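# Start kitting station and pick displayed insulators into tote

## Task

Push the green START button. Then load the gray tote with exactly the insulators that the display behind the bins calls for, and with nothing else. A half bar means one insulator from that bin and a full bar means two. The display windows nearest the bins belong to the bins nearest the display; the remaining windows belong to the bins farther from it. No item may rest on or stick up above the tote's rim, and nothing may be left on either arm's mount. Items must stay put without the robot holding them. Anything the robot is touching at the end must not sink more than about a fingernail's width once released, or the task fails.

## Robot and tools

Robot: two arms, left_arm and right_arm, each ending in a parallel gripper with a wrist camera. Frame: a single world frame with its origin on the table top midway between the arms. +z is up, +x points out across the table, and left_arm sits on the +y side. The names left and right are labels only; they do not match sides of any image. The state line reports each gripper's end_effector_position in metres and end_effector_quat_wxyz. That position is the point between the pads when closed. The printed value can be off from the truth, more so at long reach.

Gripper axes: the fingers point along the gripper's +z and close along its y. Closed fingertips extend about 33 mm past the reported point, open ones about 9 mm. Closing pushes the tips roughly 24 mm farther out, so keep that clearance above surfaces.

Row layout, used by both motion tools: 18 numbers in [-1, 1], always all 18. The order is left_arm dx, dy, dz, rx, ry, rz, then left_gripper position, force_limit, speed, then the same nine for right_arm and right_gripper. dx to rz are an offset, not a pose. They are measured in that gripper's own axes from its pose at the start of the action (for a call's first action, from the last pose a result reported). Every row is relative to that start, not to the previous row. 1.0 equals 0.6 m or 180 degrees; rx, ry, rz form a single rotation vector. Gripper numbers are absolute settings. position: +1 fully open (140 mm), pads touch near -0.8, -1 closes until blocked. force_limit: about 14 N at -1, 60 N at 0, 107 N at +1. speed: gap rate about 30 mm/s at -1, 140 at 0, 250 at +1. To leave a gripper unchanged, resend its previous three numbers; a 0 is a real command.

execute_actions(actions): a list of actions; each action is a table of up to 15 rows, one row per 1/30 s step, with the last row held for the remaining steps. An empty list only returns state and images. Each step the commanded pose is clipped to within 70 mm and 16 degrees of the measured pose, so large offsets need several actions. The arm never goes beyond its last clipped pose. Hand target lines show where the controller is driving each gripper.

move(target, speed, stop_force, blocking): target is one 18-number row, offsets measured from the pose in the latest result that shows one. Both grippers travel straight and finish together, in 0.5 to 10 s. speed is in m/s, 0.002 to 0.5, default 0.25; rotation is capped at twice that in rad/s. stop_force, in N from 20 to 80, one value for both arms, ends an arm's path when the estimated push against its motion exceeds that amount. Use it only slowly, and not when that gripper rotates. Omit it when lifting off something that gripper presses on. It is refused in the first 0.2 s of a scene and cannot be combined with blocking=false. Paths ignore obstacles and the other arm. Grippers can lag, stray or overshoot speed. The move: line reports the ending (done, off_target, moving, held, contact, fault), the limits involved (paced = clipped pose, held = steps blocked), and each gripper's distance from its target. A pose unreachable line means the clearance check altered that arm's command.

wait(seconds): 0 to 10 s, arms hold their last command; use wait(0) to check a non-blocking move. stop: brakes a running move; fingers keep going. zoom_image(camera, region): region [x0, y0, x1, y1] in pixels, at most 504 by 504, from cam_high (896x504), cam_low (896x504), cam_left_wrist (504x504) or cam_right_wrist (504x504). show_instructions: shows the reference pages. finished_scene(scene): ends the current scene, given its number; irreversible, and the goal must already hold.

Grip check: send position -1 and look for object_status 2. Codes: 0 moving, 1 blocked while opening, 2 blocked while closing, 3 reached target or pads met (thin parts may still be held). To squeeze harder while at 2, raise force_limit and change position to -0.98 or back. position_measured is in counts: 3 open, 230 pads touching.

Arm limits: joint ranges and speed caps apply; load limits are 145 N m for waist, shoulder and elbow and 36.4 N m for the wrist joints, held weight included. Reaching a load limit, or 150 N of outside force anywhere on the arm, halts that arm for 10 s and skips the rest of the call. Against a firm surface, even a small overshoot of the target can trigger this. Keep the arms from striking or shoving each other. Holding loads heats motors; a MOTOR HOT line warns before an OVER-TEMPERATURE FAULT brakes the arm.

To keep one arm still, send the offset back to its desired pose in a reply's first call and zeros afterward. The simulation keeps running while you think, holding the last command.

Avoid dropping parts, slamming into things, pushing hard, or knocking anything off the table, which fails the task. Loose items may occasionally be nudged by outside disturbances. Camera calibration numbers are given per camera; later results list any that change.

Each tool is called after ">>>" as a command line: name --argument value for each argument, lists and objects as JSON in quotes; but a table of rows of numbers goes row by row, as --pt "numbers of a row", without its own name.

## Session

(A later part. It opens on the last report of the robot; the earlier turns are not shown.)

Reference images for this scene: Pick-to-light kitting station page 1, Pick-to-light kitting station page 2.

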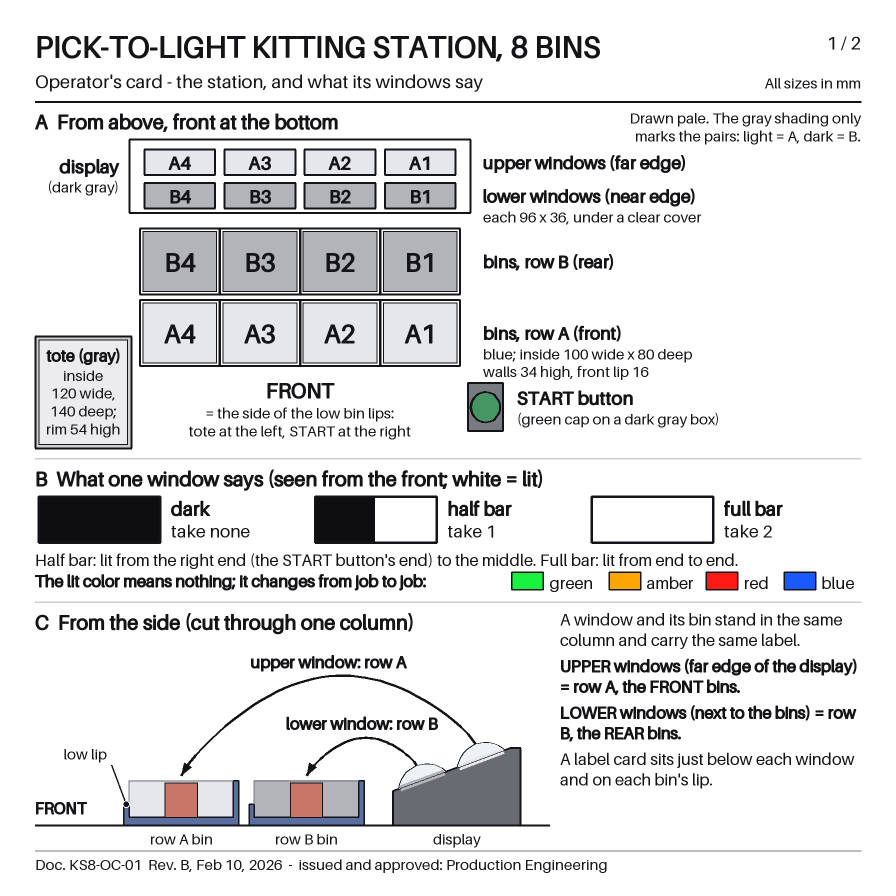

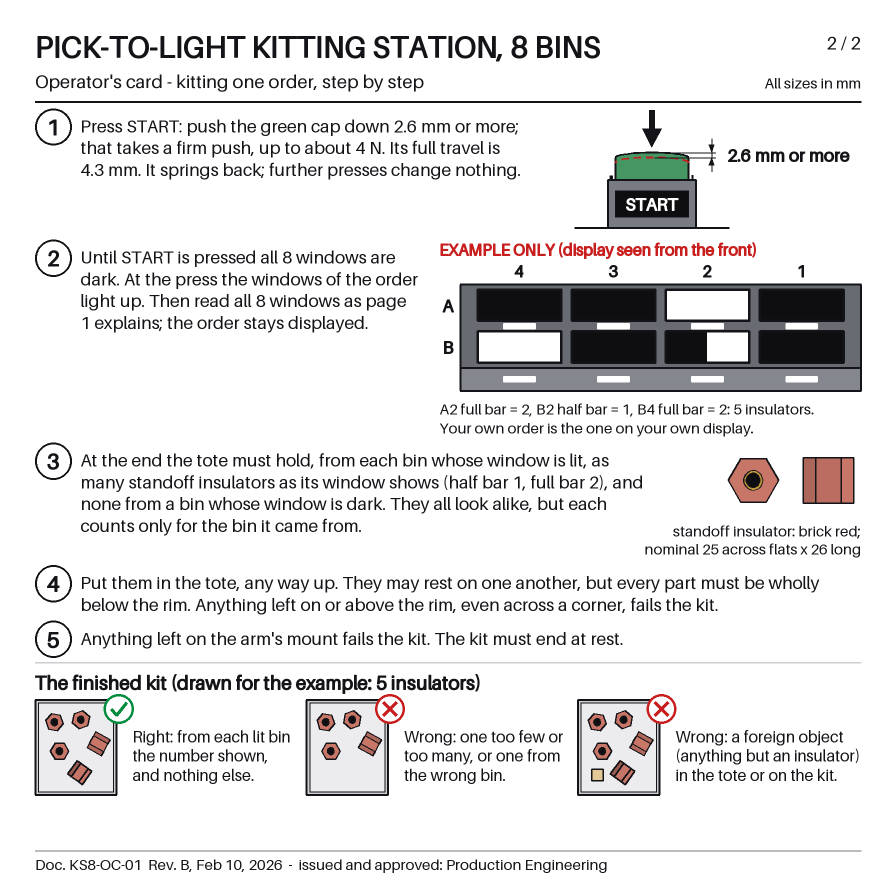

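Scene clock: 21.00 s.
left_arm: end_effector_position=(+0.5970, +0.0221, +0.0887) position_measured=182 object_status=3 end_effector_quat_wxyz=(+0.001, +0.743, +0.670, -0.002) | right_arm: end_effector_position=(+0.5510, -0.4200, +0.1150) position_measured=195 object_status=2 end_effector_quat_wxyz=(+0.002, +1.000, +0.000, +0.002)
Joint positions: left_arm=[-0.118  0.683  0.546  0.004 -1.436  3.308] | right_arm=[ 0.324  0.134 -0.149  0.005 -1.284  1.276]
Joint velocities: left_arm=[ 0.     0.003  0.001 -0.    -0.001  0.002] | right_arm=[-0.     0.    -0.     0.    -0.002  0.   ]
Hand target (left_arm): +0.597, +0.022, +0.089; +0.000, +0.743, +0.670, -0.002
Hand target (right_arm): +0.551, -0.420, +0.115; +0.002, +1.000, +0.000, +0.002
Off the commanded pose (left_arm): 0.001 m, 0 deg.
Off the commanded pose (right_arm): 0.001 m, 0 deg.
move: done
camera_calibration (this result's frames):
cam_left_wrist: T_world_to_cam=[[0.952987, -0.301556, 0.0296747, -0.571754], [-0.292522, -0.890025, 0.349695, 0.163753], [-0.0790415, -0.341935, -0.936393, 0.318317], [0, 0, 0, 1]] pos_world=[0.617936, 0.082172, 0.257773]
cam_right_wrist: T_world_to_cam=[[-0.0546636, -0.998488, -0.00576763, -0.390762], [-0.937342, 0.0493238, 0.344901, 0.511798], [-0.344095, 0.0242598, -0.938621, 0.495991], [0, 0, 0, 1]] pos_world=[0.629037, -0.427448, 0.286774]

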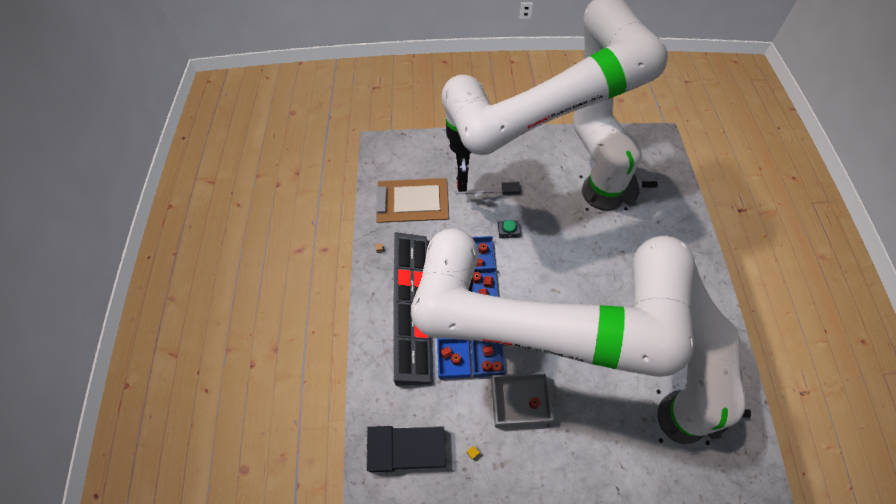

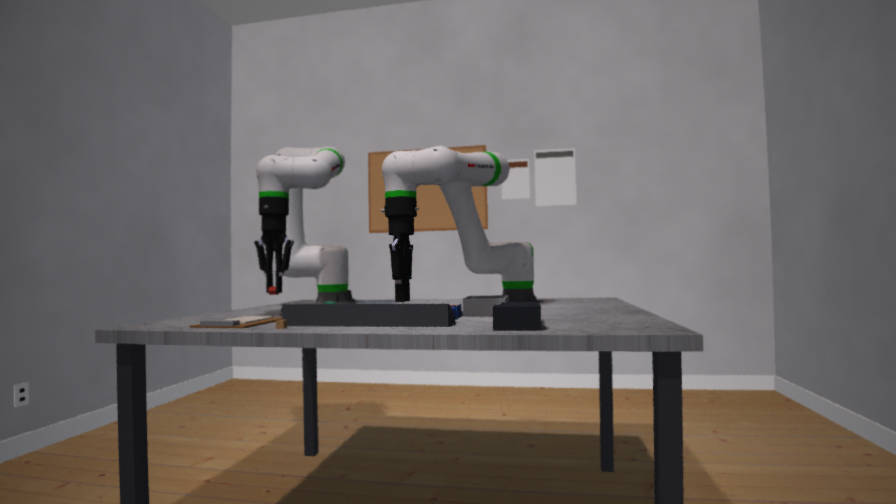

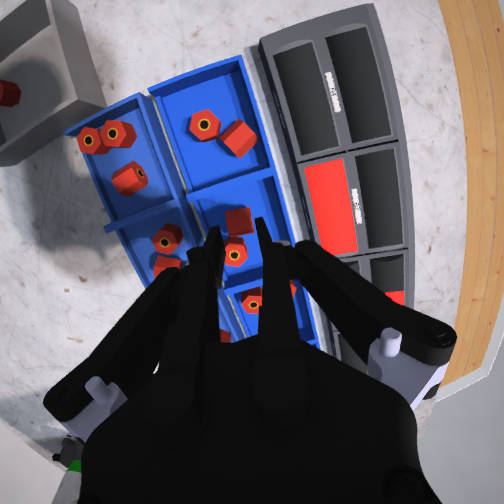

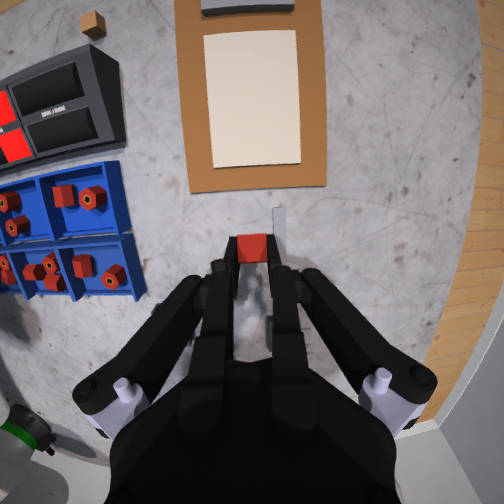

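>>> move --target '[0.007,0,0.066,0,0,0,-0.42,0,0, 0,0,0,0,0,0,-1,-0.2,-0.3]' --speed 0.05

>>> execute_actions --actions '[[[0,0,0,0,0,0,-1,-0.2,-0.3, 0,0,0,0,0,0,-1,-0.2,-0.3]]]'

>>> move --target '[0,0,-0.11,0,0,0,-1,-0.2,-0.3, 0,0,0,0,0,0,-1,-0.2,-0.3]' --speed 0.2

>>> move --target '[0.388,-0.279,0,0,0,0,-1,-0.2,-0.3, 0,0,0,0,0,0,-1,-0.2,-0.3]' --speed 0.4

Scene clock: 22.37 s.
left_arm: end_effector_position=(+0.5975, +0.0262, +0.0490) position_measured=182 object_status=3 end_effector_quat_wxyz=(+0.000, +0.743, +0.670, -0.002) | right_arm: end_effector_position=(+0.5510, -0.4200, +0.1151) position_measured=195 object_status=2 end_effector_quat_wxyz=(+0.002, +1.000, +0.000, +0.002)
Joint positions: left_arm=[-0.112  0.699  0.478  0.004 -1.352  3.302] | right_arm=[ 0.324  0.134 -0.149  0.005 -1.284  1.276]
Joint velocities: left_arm=[ 0.001  0.001 -0.002 -0.    -0.001 -0.001] | right_arm=[-0. -0.  0.  0. -0. -0.]
Hand target (left_arm): +0.598, +0.026, +0.049; +0.001, +0.742, +0.670, -0.002
Hand target (right_arm): +0.551, -0.420, +0.115; +0.002, +1.000, +0.000, +0.002
Off the commanded pose (left_arm): 0.000 m, 0 deg.
Off the commanded pose (right_arm): 0.000 m, 0 deg.
move: done
camera_calibration (this result's frames):
cam_left_wrist: T_world_to_cam=[[0.953034, -0.301417, 0.0295719, -0.569855], [-0.292364, -0.89011, 0.34961, 0.181335], [-0.079056, -0.341836, -0.936428, 0.282588], [0, 0, 0, 1]] pos_world=[0.618447, 0.0862429, 0.218079]
cam_right_wrist: T_world_to_cam=[[-0.0546637, -0.998488, -0.00578614, -0.390757], [-0.937359, 0.0493187, 0.344855, 0.511824], [-0.344048, 0.0242748, -0.938638, 0.496018], [0, 0, 0, 1]] pos_world=[0.629057, -0.427449, 0.286816]

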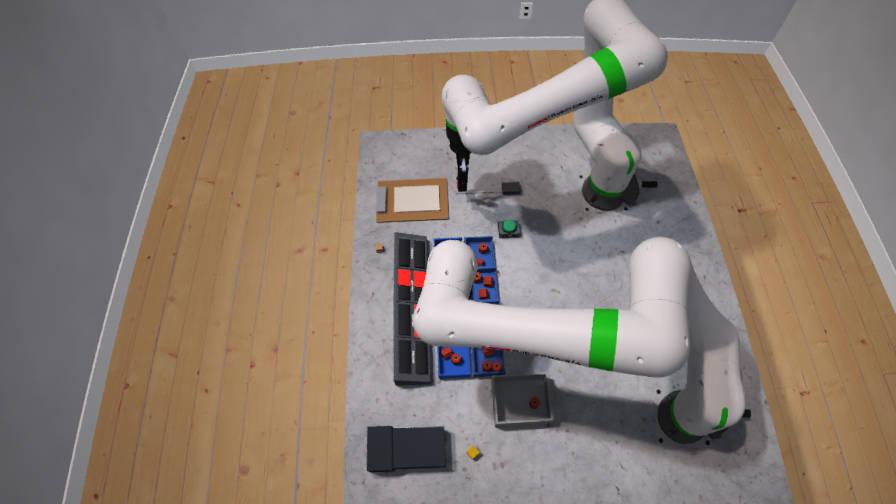

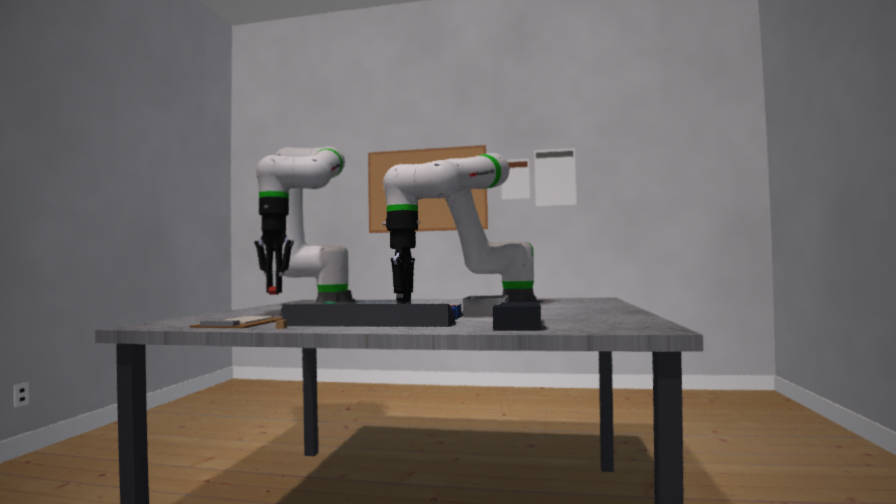

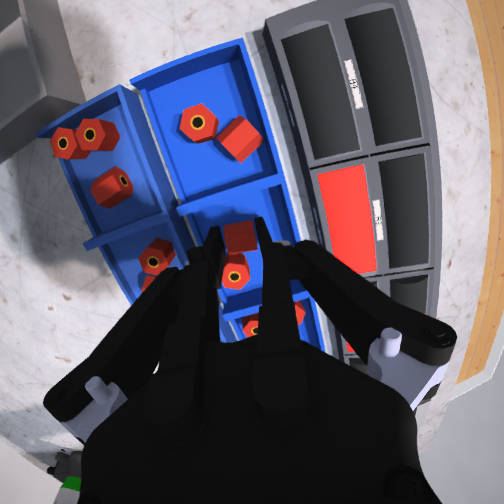

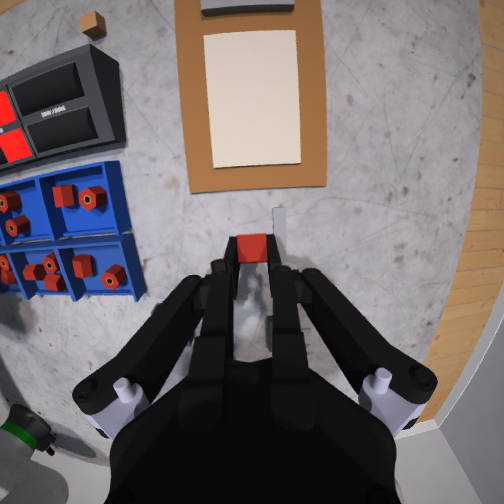

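Scene clock: 22.87 s.
left_arm: end_effector_position=(+0.5975, +0.0262, +0.0490) position_measured=195 object_status=2 end_effector_quat_wxyz=(+0.000, +0.743, +0.670, -0.002) | right_arm: end_effector_position=(+0.5510, -0.4200, +0.1151) position_measured=195 object_status=2 end_effector_quat_wxyz=(+0.002, +1.000, +0.000, +0.002)
Joint positions: left_arm=[-0.112  0.699  0.478  0.004 -1.352  3.302] | right_arm=[ 0.324  0.134 -0.149  0.005 -1.284  1.276]
Joint velocities: left_arm=[-0.001 -0.     0.    -0.     0.    -0.   ] | right_arm=[ 0.     0.001 -0.001  0.001  0.003 -0.   ]
Hand target (left_arm): +0.598, +0.026, +0.049; +0.000, +0.743, +0.670, -0.002
Hand target (right_arm): +0.551, -0.420, +0.115; +0.002, +1.000, +0.000, +0.002
Off the commanded pose (left_arm): 0.000 m, 0 deg.
Off the commanded pose (right_arm): 0.000 m, 0 deg.
camera_calibration (this result's frames):
cam_left_wrist: T_world_to_cam=[[0.953035, -0.301412, 0.0295759, -0.569858], [-0.292361, -0.890111, 0.34961, 0.181337], [-0.0790508, -0.341838, -0.936428, 0.282584], [0, 0, 0, 1]] pos_world=[0.618449, 0.0862462, 0.218077]
cam_right_wrist: T_world_to_cam=[[-0.0546638, -0.998488, -0.00579155, -0.390754], [-0.937365, 0.0493173, 0.344841, 0.511833], [-0.344034, 0.0242791, -0.938643, 0.496015], [0, 0, 0, 1]] pos_world=[0.62906, -0.427448, 0.286817]

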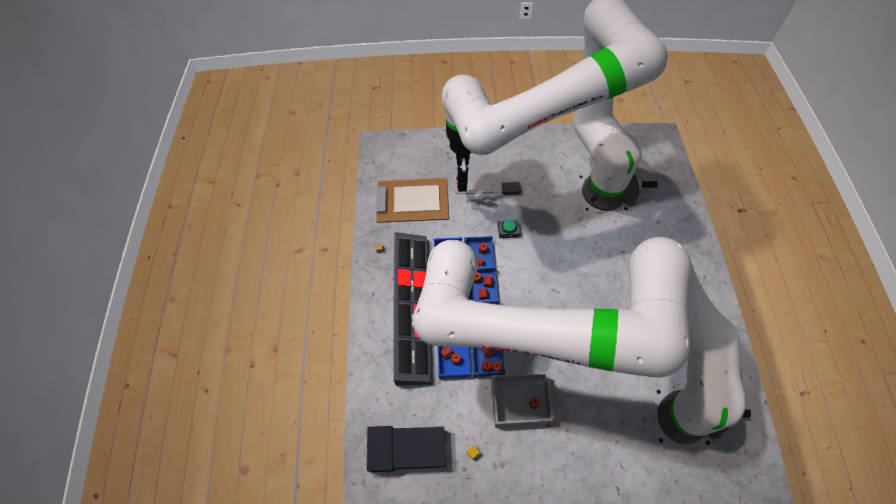

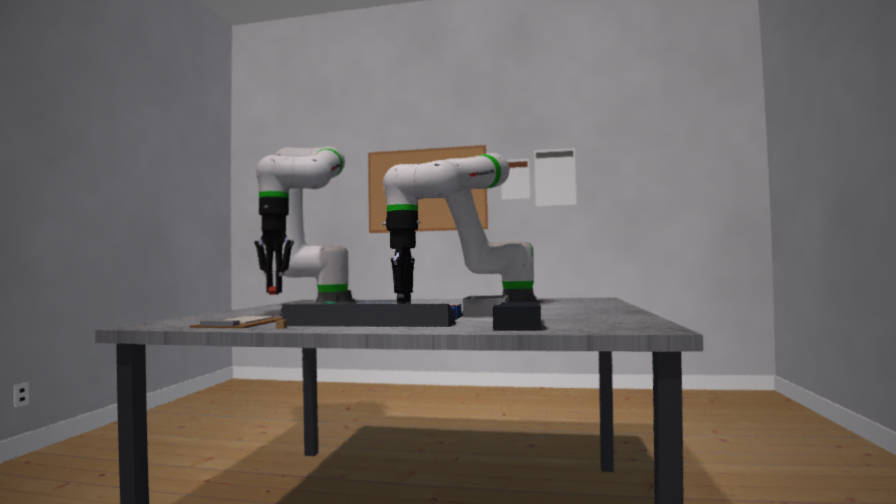

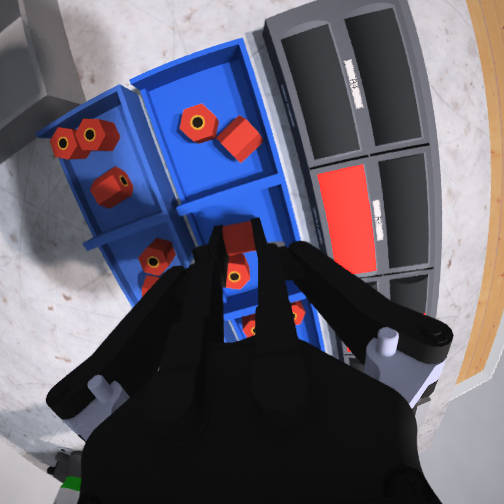

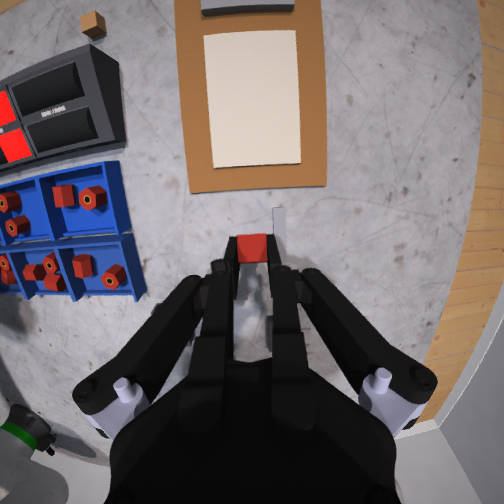

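Scene clock: 23.60 s.
left_arm: end_effector_position=(+0.5974, +0.0264, +0.1151) position_measured=195 object_status=2 end_effector_quat_wxyz=(+0.001, +0.743, +0.670, -0.002) | right_arm: end_effector_position=(+0.5510, -0.4200, +0.1151) position_measured=195 object_status=2 end_effector_quat_wxyz=(+0.002, +1.000, +0.000, +0.002)
Joint positions: left_arm=[-0.112  0.67   0.588  0.004 -1.49   3.302] | right_arm=[ 0.324  0.134 -0.149  0.005 -1.284  1.276]
Joint velocities: left_arm=[ 0.001  0.001 -0.    -0.002  0.001  0.001] | right_arm=[-0.     0.001  0.    -0.001  0.001 -0.   ]
Hand target (left_arm): +0.597, +0.026, +0.115; +0.000, +0.743, +0.670, -0.002
Hand target (right_arm): +0.551, -0.420, +0.115; +0.002, +1.000, +0.000, +0.002
Off the commanded pose (left_arm): 0.000 m, 0 deg.
Off the commanded pose (right_arm): 0.000 m, 0 deg.
move: done
camera_calibration (this result's frames):
cam_left_wrist: T_world_to_cam=[[0.952925, -0.301744, 0.0297499, -0.571613], [-0.292724, -0.889959, 0.349693, 0.158569], [-0.0790417, -0.34194, -0.936392, 0.344556], [0, 0, 0, 1]] pos_world=[0.618355, 0.0864566, 0.284195]
cam_right_wrist: T_world_to_cam=[[-0.0546638, -0.998488, -0.00579171, -0.390754], [-0.937365, 0.0493173, 0.344841, 0.511833], [-0.344034, 0.0242793, -0.938643, 0.496015], [0, 0, 0, 1]] pos_world=[0.62906, -0.427448, 0.286817]

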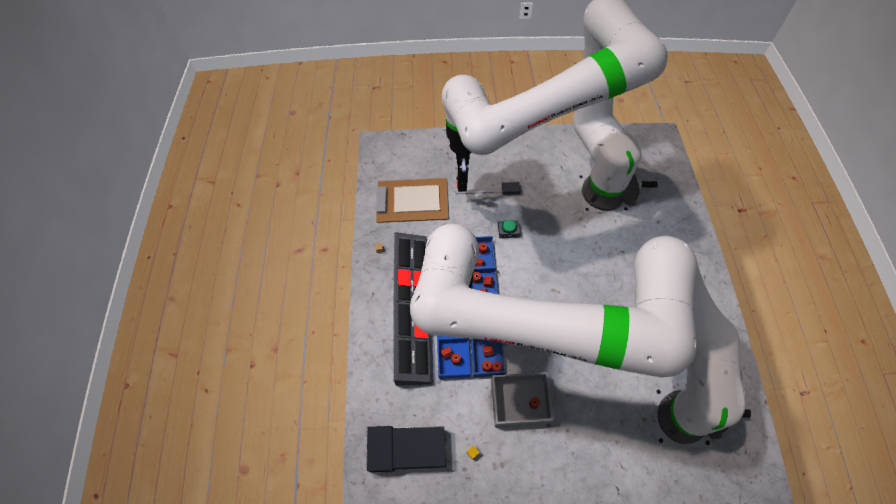

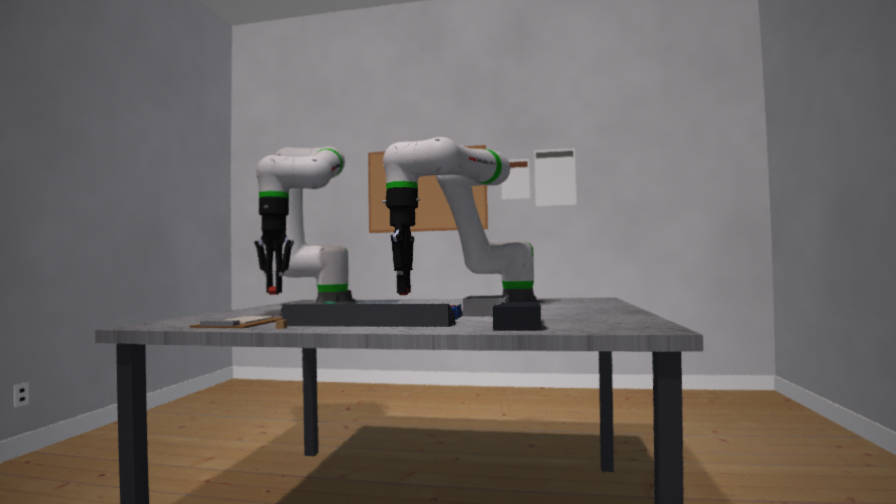

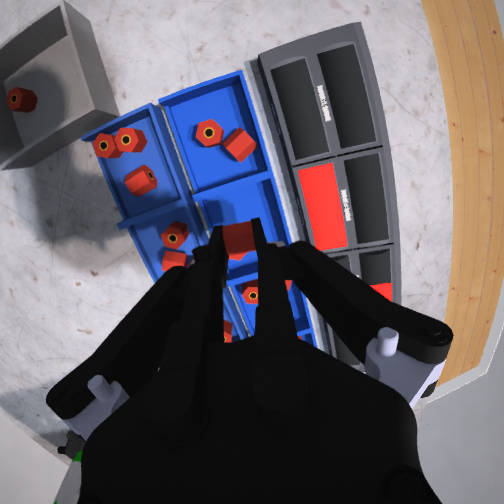

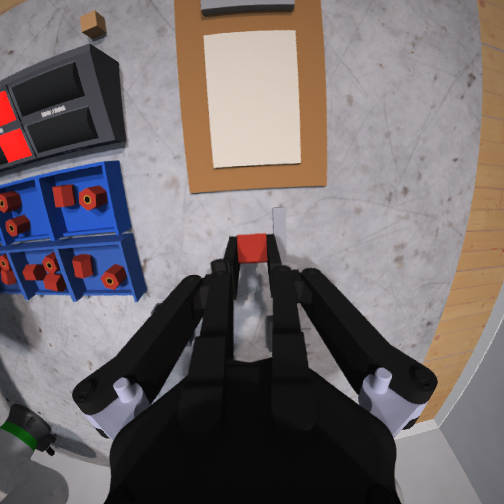

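Scene clock: 24.83 s.
left_arm: end_effector_position=(+0.4558, +0.2751, +0.1141) position_measured=195 object_status=2 end_effector_quat_wxyz=(+0.001, +0.743, +0.670, -0.002) | right_arm: end_effector_position=(+0.5510, -0.4200, +0.1151) position_measured=195 object_status=2 end_effector_quat_wxyz=(+0.002, +1.000, +0.000, +0.002)
Joint positions: left_arm=[ 0.309  0.138 -0.147  0.004 -1.288  2.881] | right_arm=[ 0.324  0.134 -0.149  0.005 -1.284  1.276]
Joint velocities: left_arm=[-0.001 -0.001 -0.001  0.001  0.    -0.   ] | right_arm=[ 0.    -0.001  0.     0.001  0.001 -0.   ]
Hand target (left_arm): +0.456, +0.275, +0.114; +0.001, +0.742, +0.670, -0.002
Hand target (right_arm): +0.551, -0.420, +0.115; +0.002, +1.000, +0.000, +0.002
Off the commanded pose (left_arm): 0.001 m, 0 deg.
Off the commanded pose (right_arm): 0.000 m, 0 deg.
move: done
camera_calibration (this result's frames):
cam_left_wrist: T_world_to_cam=[[0.952999, -0.301436, 0.0304877, -0.361803], [-0.292699, -0.890026, 0.349544, 0.338825], [-0.0782303, -0.342039, -0.936424, 0.417143], [0, 0, 0, 1]] pos_world=[0.476605, 0.335182, 0.283219]
cam_right_wrist: T_world_to_cam=[[-0.0546635, -0.998488, -0.00579171, -0.390754], [-0.937365, 0.049317, 0.344841, 0.511833], [-0.344034, 0.0242792, -0.938643, 0.496015], [0, 0, 0, 1]] pos_world=[0.62906, -0.427448, 0.286817]

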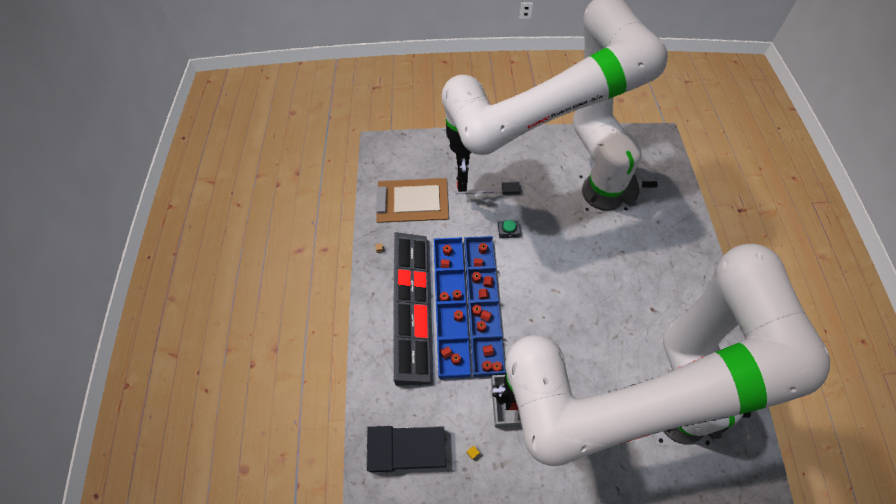

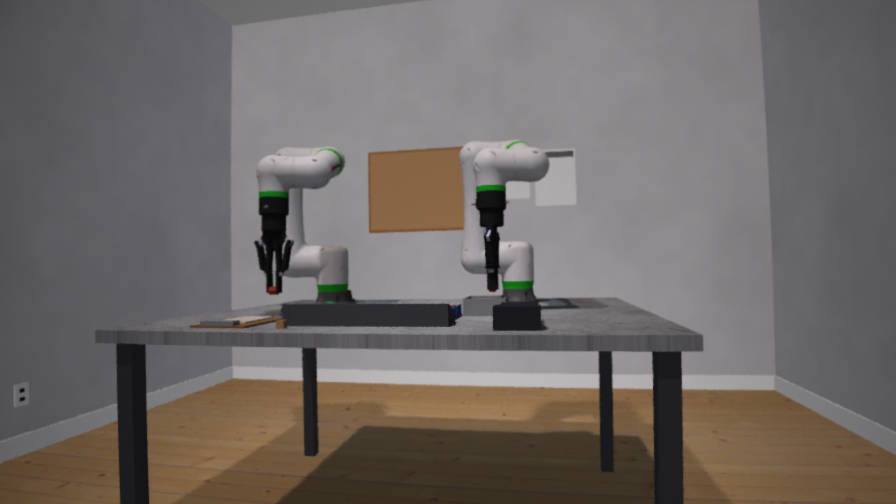

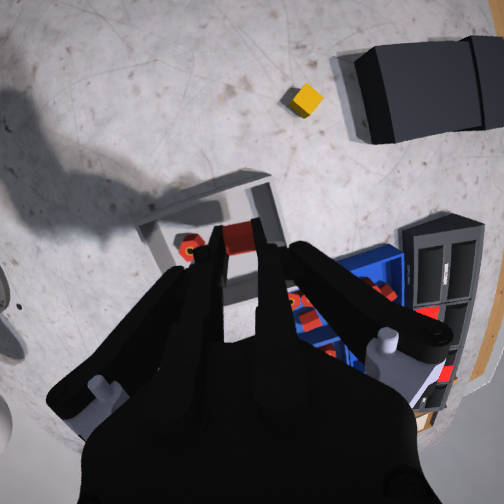

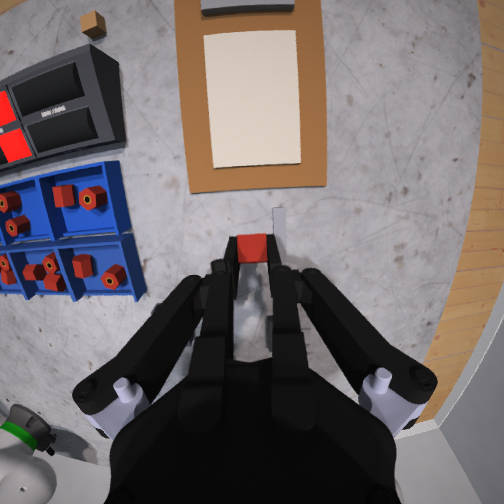

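>>> execute_actions --actions '[]'

Scene clock: 25.27 s.
left_arm: end_effector_position=(+0.4558, +0.2751, +0.1141) position_measured=195 object_status=2 end_effector_quat_wxyz=(+0.001, +0.742, +0.670, -0.002) | right_arm: end_effector_position=(+0.5510, -0.4200, +0.1151) position_measured=195 object_status=2 end_effector_quat_wxyz=(+0.002, +1.000, +0.000, +0.002)
Joint positions: left_arm=[ 0.309  0.138 -0.147  0.004 -1.288  2.881] | right_arm=[ 0.324  0.134 -0.149  0.005 -1.284  1.276]
Joint velocities: left_arm=[-0.001  0.002  0.001  0.001  0.002 -0.002] | right_arm=[-0.     0.001  0.001  0.001 -0.    -0.   ]
Hand target (left_arm): +0.456, +0.275, +0.114; +0.001, +0.742, +0.670, -0.002
Hand target (right_arm): +0.551, -0.420, +0.115; +0.002, +1.000, +0.000, +0.002
Off the commanded pose (left_arm): 0.001 m, 0 deg.
Off the commanded pose (right_arm): 0.000 m, 0 deg.
camera_calibration (this result's frames):
cam_left_wrist: T_world_to_cam=[[0.95302, -0.301365, 0.0305394, -0.361829], [-0.292653, -0.89005, 0.34952, 0.338847], [-0.0781516, -0.342037, -0.936431, 0.41715], [0, 0, 0, 1]] pos_world=[0.476595, 0.335229, 0.283248]
cam_right_wrist: T_world_to_cam=[[-0.0546636, -0.998488, -0.0057916, -0.390754], [-0.937365, 0.0493171, 0.344841, 0.511833], [-0.344034, 0.0242791, -0.938643, 0.496015], [0, 0, 0, 1]] pos_world=[0.62906, -0.427448, 0.286817]

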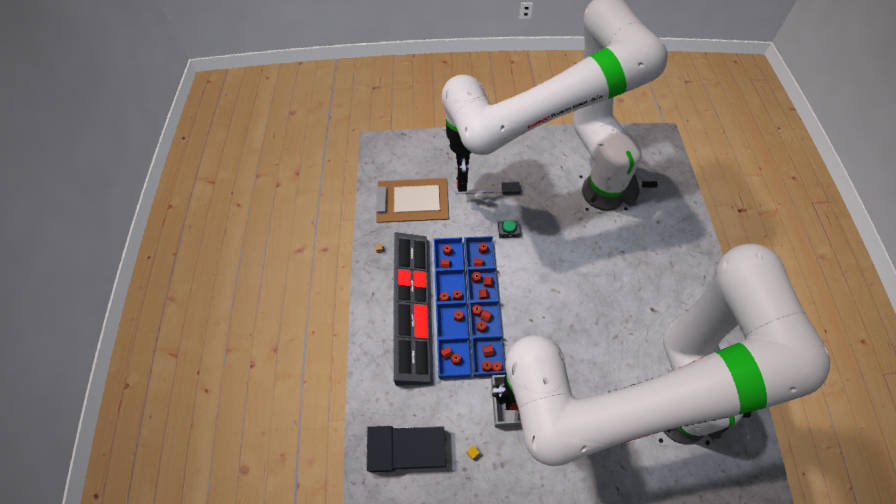

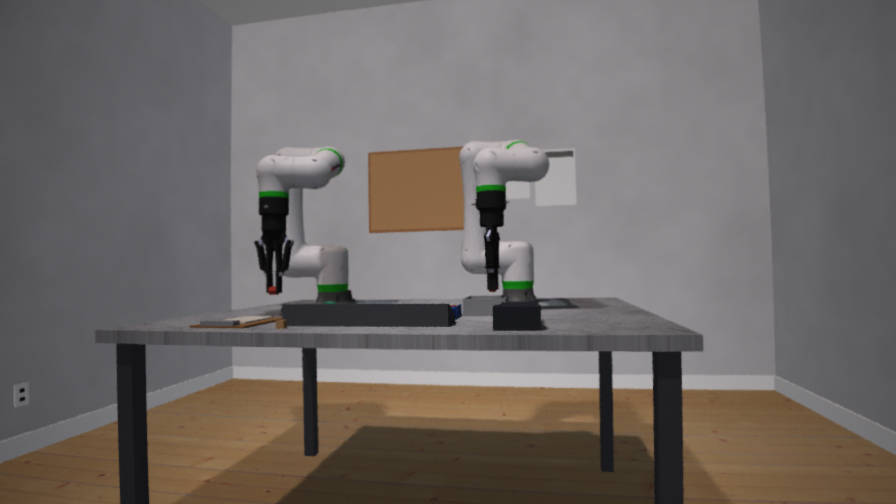

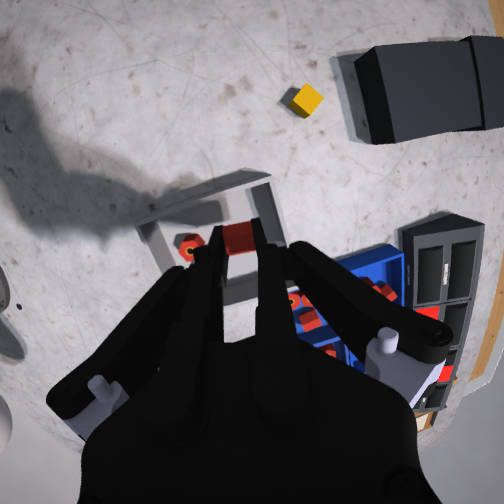

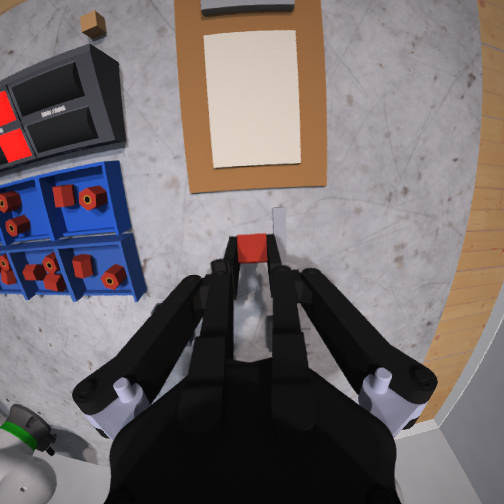

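>>> move --target '[0,0,0.107,0,0,0,-1,-0.2,-0.3,0,0,0,0,0,0,-1,-0.2,-0.3]' --speed 0.08

>>> execute_actions --actions '[[[0,0,0,0,0,0,-0.42,-0.2,-0.3,0,0,0,0,0,0,-1,-0.2,-0.3]]]'

>>> move --target '[0,0,-0.105,0,0,0,-0.42,-0.2,-0.3,0,0,0,0,0,0,-1,-0.2,-0.3]' --speed 0.15

Scene clock: 26.53 s.
left_arm: end_effector_position=(+0.4560, +0.2751, +0.0499) position_measured=195 object_status=2 end_effector_quat_wxyz=(+0.001, +0.742, +0.670, -0.002) | right_arm: end_effector_position=(+0.5510, -0.4200, +0.1151) position_measured=195 object_status=2 end_effector_quat_wxyz=(+0.002, +1.000, +0.000, +0.002)
Joint positions: left_arm=[ 0.309  0.194 -0.241  0.004 -1.138  2.881] | right_arm=[ 0.324  0.134 -0.149  0.005 -1.284  1.276]
Joint velocities: left_arm=[-0.001  0.    -0.001 -0.001 -0.001 -0.001] | right_arm=[-0.     0.     0.001 -0.     0.     0.   ]
Hand target (left_arm): +0.456, +0.275, +0.050; +0.001, +0.742, +0.670, -0.002
Hand target (right_arm): +0.551, -0.420, +0.115; +0.002, +1.000, +0.000, +0.002
Off the commanded pose (left_arm): 0.000 m, 0 deg.
Off the commanded pose (right_arm): 0.000 m, 0 deg.
move: done
camera_calibration (this result's frames):
cam_left_wrist: T_world_to_cam=[[0.953097, -0.301126, 0.0304823, -0.360086], [-0.292422, -0.890179, 0.349386, 0.361226], [-0.0780744, -0.341912, -0.936483, 0.356951], [0, 0, 0, 1]] pos_world=[0.476696, 0.335171, 0.219048]
cam_right_wrist: T_world_to_cam=[[-0.0546638, -0.998488, -0.00579174, -0.390754], [-0.937365, 0.0493172, 0.344841, 0.511833], [-0.344034, 0.0242793, -0.938643, 0.496015], [0, 0, 0, 1]] pos_world=[0.62906, -0.427448, 0.286817]

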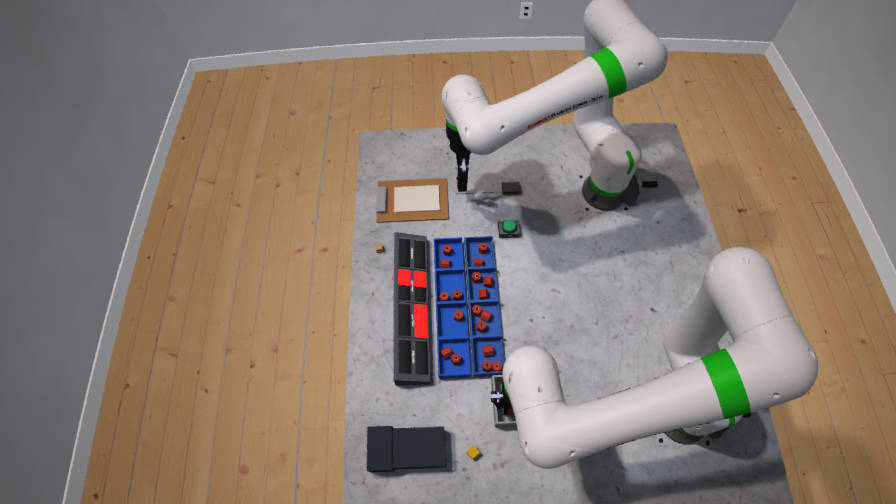

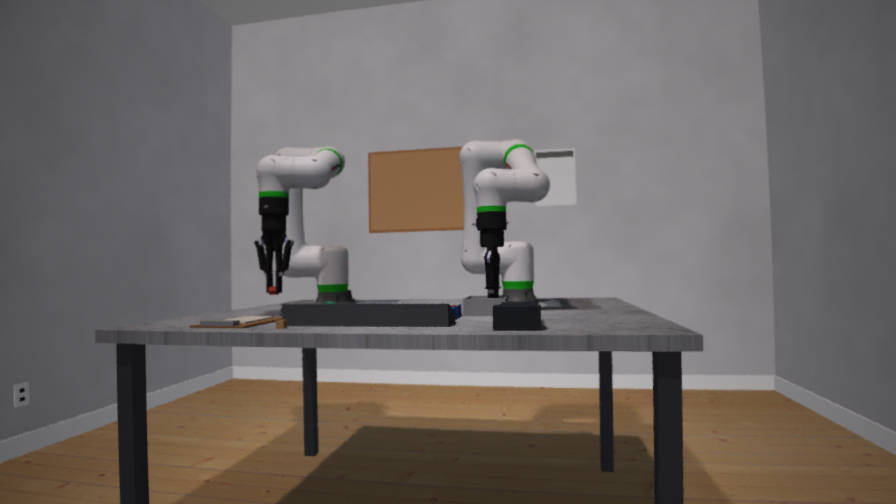

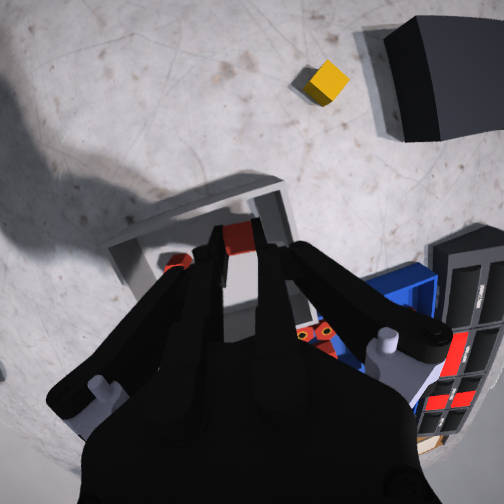

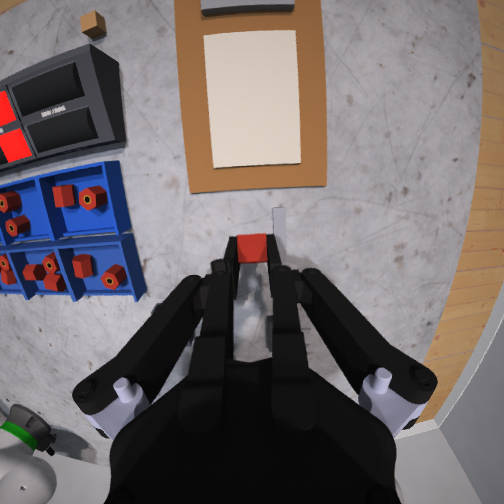

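Scene clock: 27.03 s.
left_arm: end_effector_position=(+0.4560, +0.2751, +0.0499) position_measured=182 object_status=3 end_effector_quat_wxyz=(+0.001, +0.742, +0.670, -0.002) | right_arm: end_effector_position=(+0.5510, -0.4200, +0.1151) position_measured=195 object_status=2 end_effector_quat_wxyz=(+0.002, +1.000, +0.000, +0.002)
Joint positions: left_arm=[ 0.309  0.194 -0.241  0.004 -1.138  2.881] | right_arm=[ 0.324  0.134 -0.149  0.005 -1.284  1.276]
Joint velocities: left_arm=[ 0.    -0.     0.001  0.001 -0.002  0.001] | right_arm=[-0. -0. -0.  0.  0. -0.]
Hand target (left_arm): +0.456, +0.275, +0.050; +0.001, +0.742, +0.670, -0.002
Hand target (right_arm): +0.551, -0.420, +0.115; +0.002, +1.000, +0.000, +0.002
Off the commanded pose (left_arm): 0.000 m, 0 deg.
Off the commanded pose (right_arm): 0.000 m, 0 deg.
camera_calibration (this result's frames):
cam_left_wrist: T_world_to_cam=[[0.953097, -0.301127, 0.0304815, -0.360085], [-0.292422, -0.890179, 0.349386, 0.361226], [-0.0780754, -0.341912, -0.936483, 0.35695], [0, 0, 0, 1]] pos_world=[0.476695, 0.33517, 0.219046]
cam_right_wrist: T_world_to_cam=[[-0.0546637, -0.998488, -0.00579171, -0.390754], [-0.937365, 0.0493171, 0.344841, 0.511833], [-0.344034, 0.0242792, -0.938643, 0.496015], [0, 0, 0, 1]] pos_world=[0.62906, -0.427448, 0.286817]

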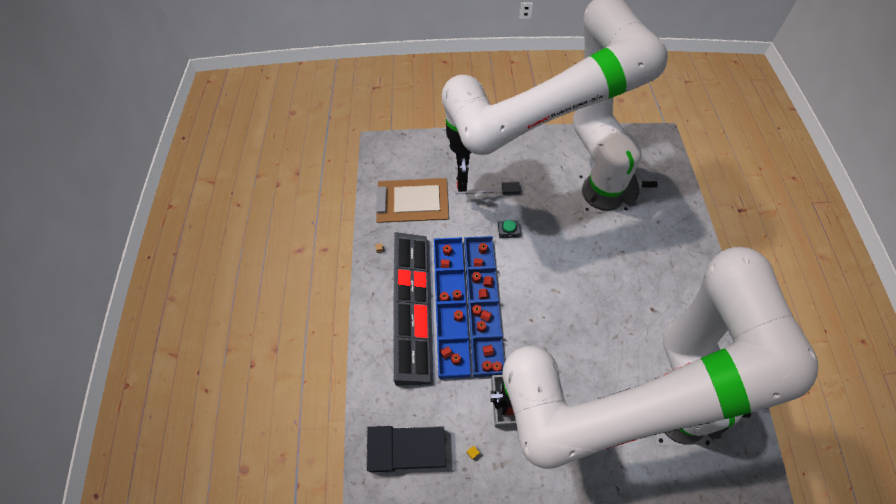

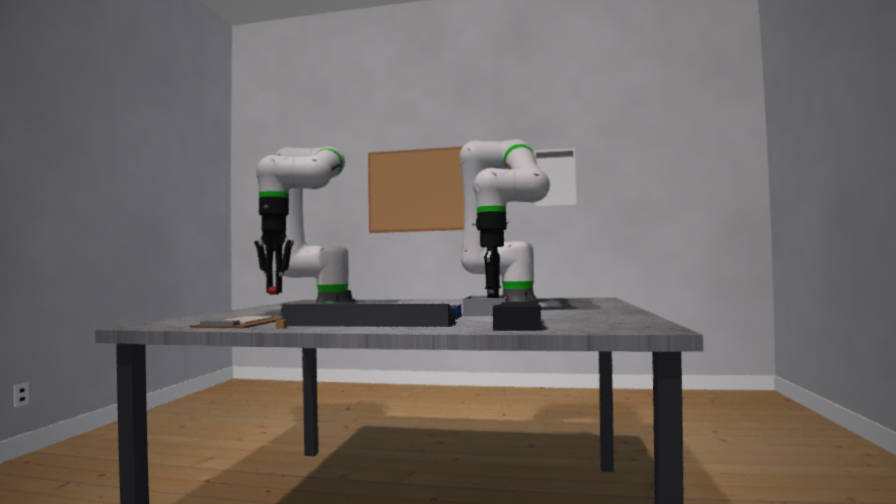

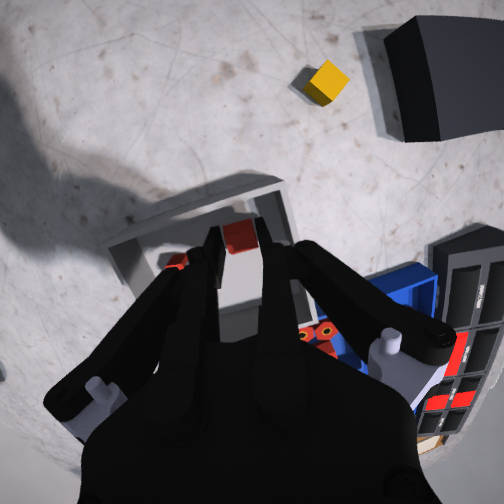

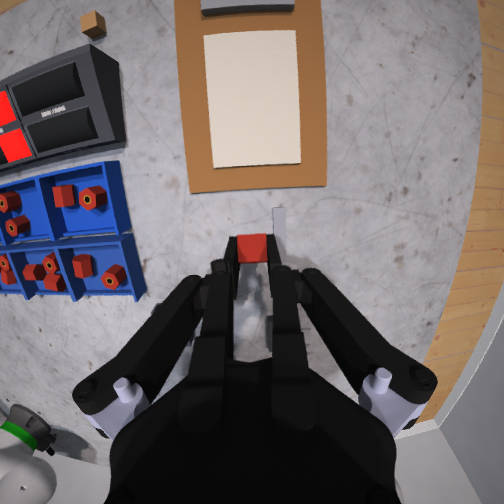

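Scene clock: 27.77 s.
left_arm: end_effector_position=(+0.4559, +0.2751, +0.1130) position_measured=182 object_status=3 end_effector_quat_wxyz=(+0.001, +0.743, +0.670, -0.002) | right_arm: end_effector_position=(+0.5510, -0.4200, +0.1151) position_measured=195 object_status=2 end_effector_quat_wxyz=(+0.002, +1.000, +0.000, +0.002)
Joint positions: left_arm=[ 0.309  0.139 -0.149  0.004 -1.285  2.881] | right_arm=[ 0.324  0.134 -0.149  0.005 -1.284  1.276]
Joint velocities: left_arm=[-0.001  0.001  0.    -0.001 -0.002 -0.001] | right_arm=[-0.     0.    -0.     0.001 -0.002  0.001]
Hand target (left_arm): +0.456, +0.275, +0.113; +0.001, +0.742, +0.670, -0.002
Hand target (right_arm): +0.551, -0.420, +0.115; +0.002, +1.000, +0.000, +0.002
Off the commanded pose (left_arm): 0.000 m, 0 deg.
Off the commanded pose (right_arm): 0.000 m, 0 deg.
move: done
camera_calibration (this result's frames):
cam_left_wrist: T_world_to_cam=[[0.952986, -0.301457, 0.0306966, -0.361801], [-0.29279, -0.889996, 0.349543, 0.339247], [-0.0780521, -0.342097, -0.936417, 0.416044], [0, 0, 0, 1]] pos_world=[0.476592, 0.335189, 0.282116]
cam_right_wrist: T_world_to_cam=[[-0.0546636, -0.998488, -0.00579166, -0.390754], [-0.937365, 0.0493171, 0.344841, 0.511833], [-0.344034, 0.0242792, -0.938643, 0.496015], [0, 0, 0, 1]] pos_world=[0.62906, -0.427448, 0.286817]

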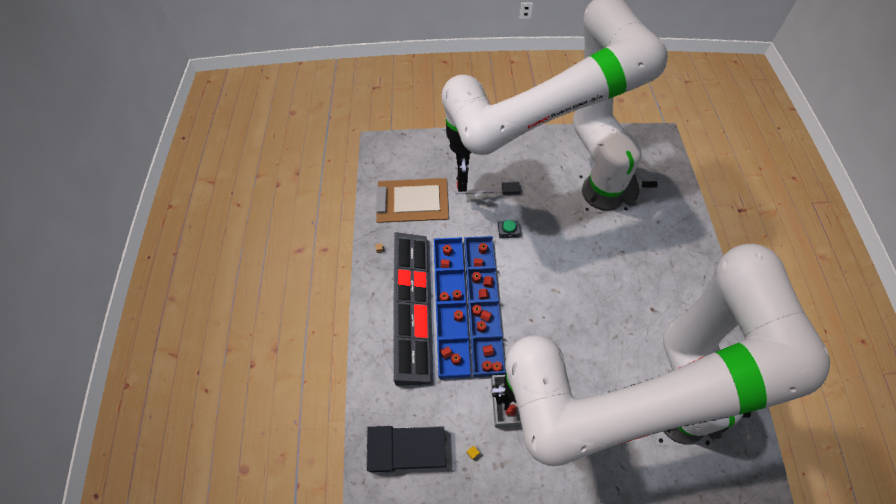

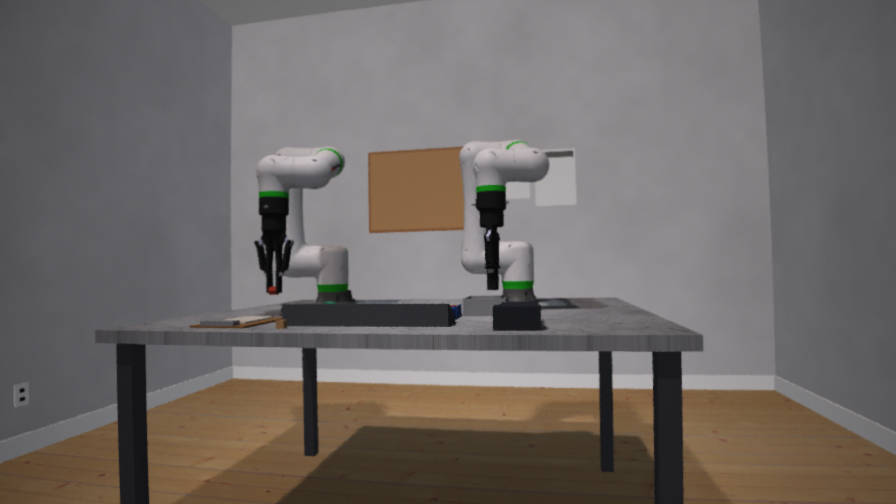

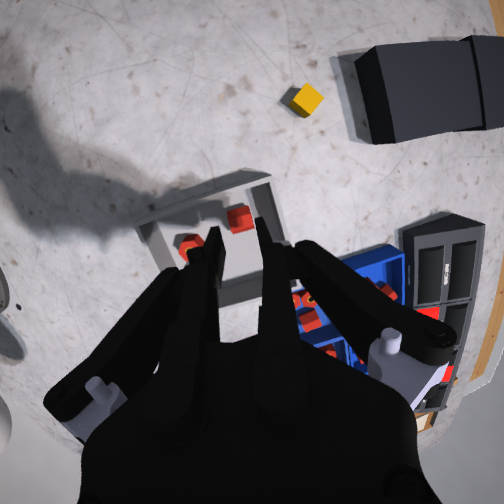

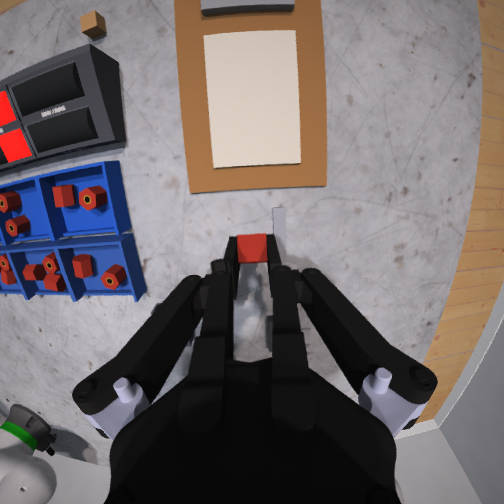

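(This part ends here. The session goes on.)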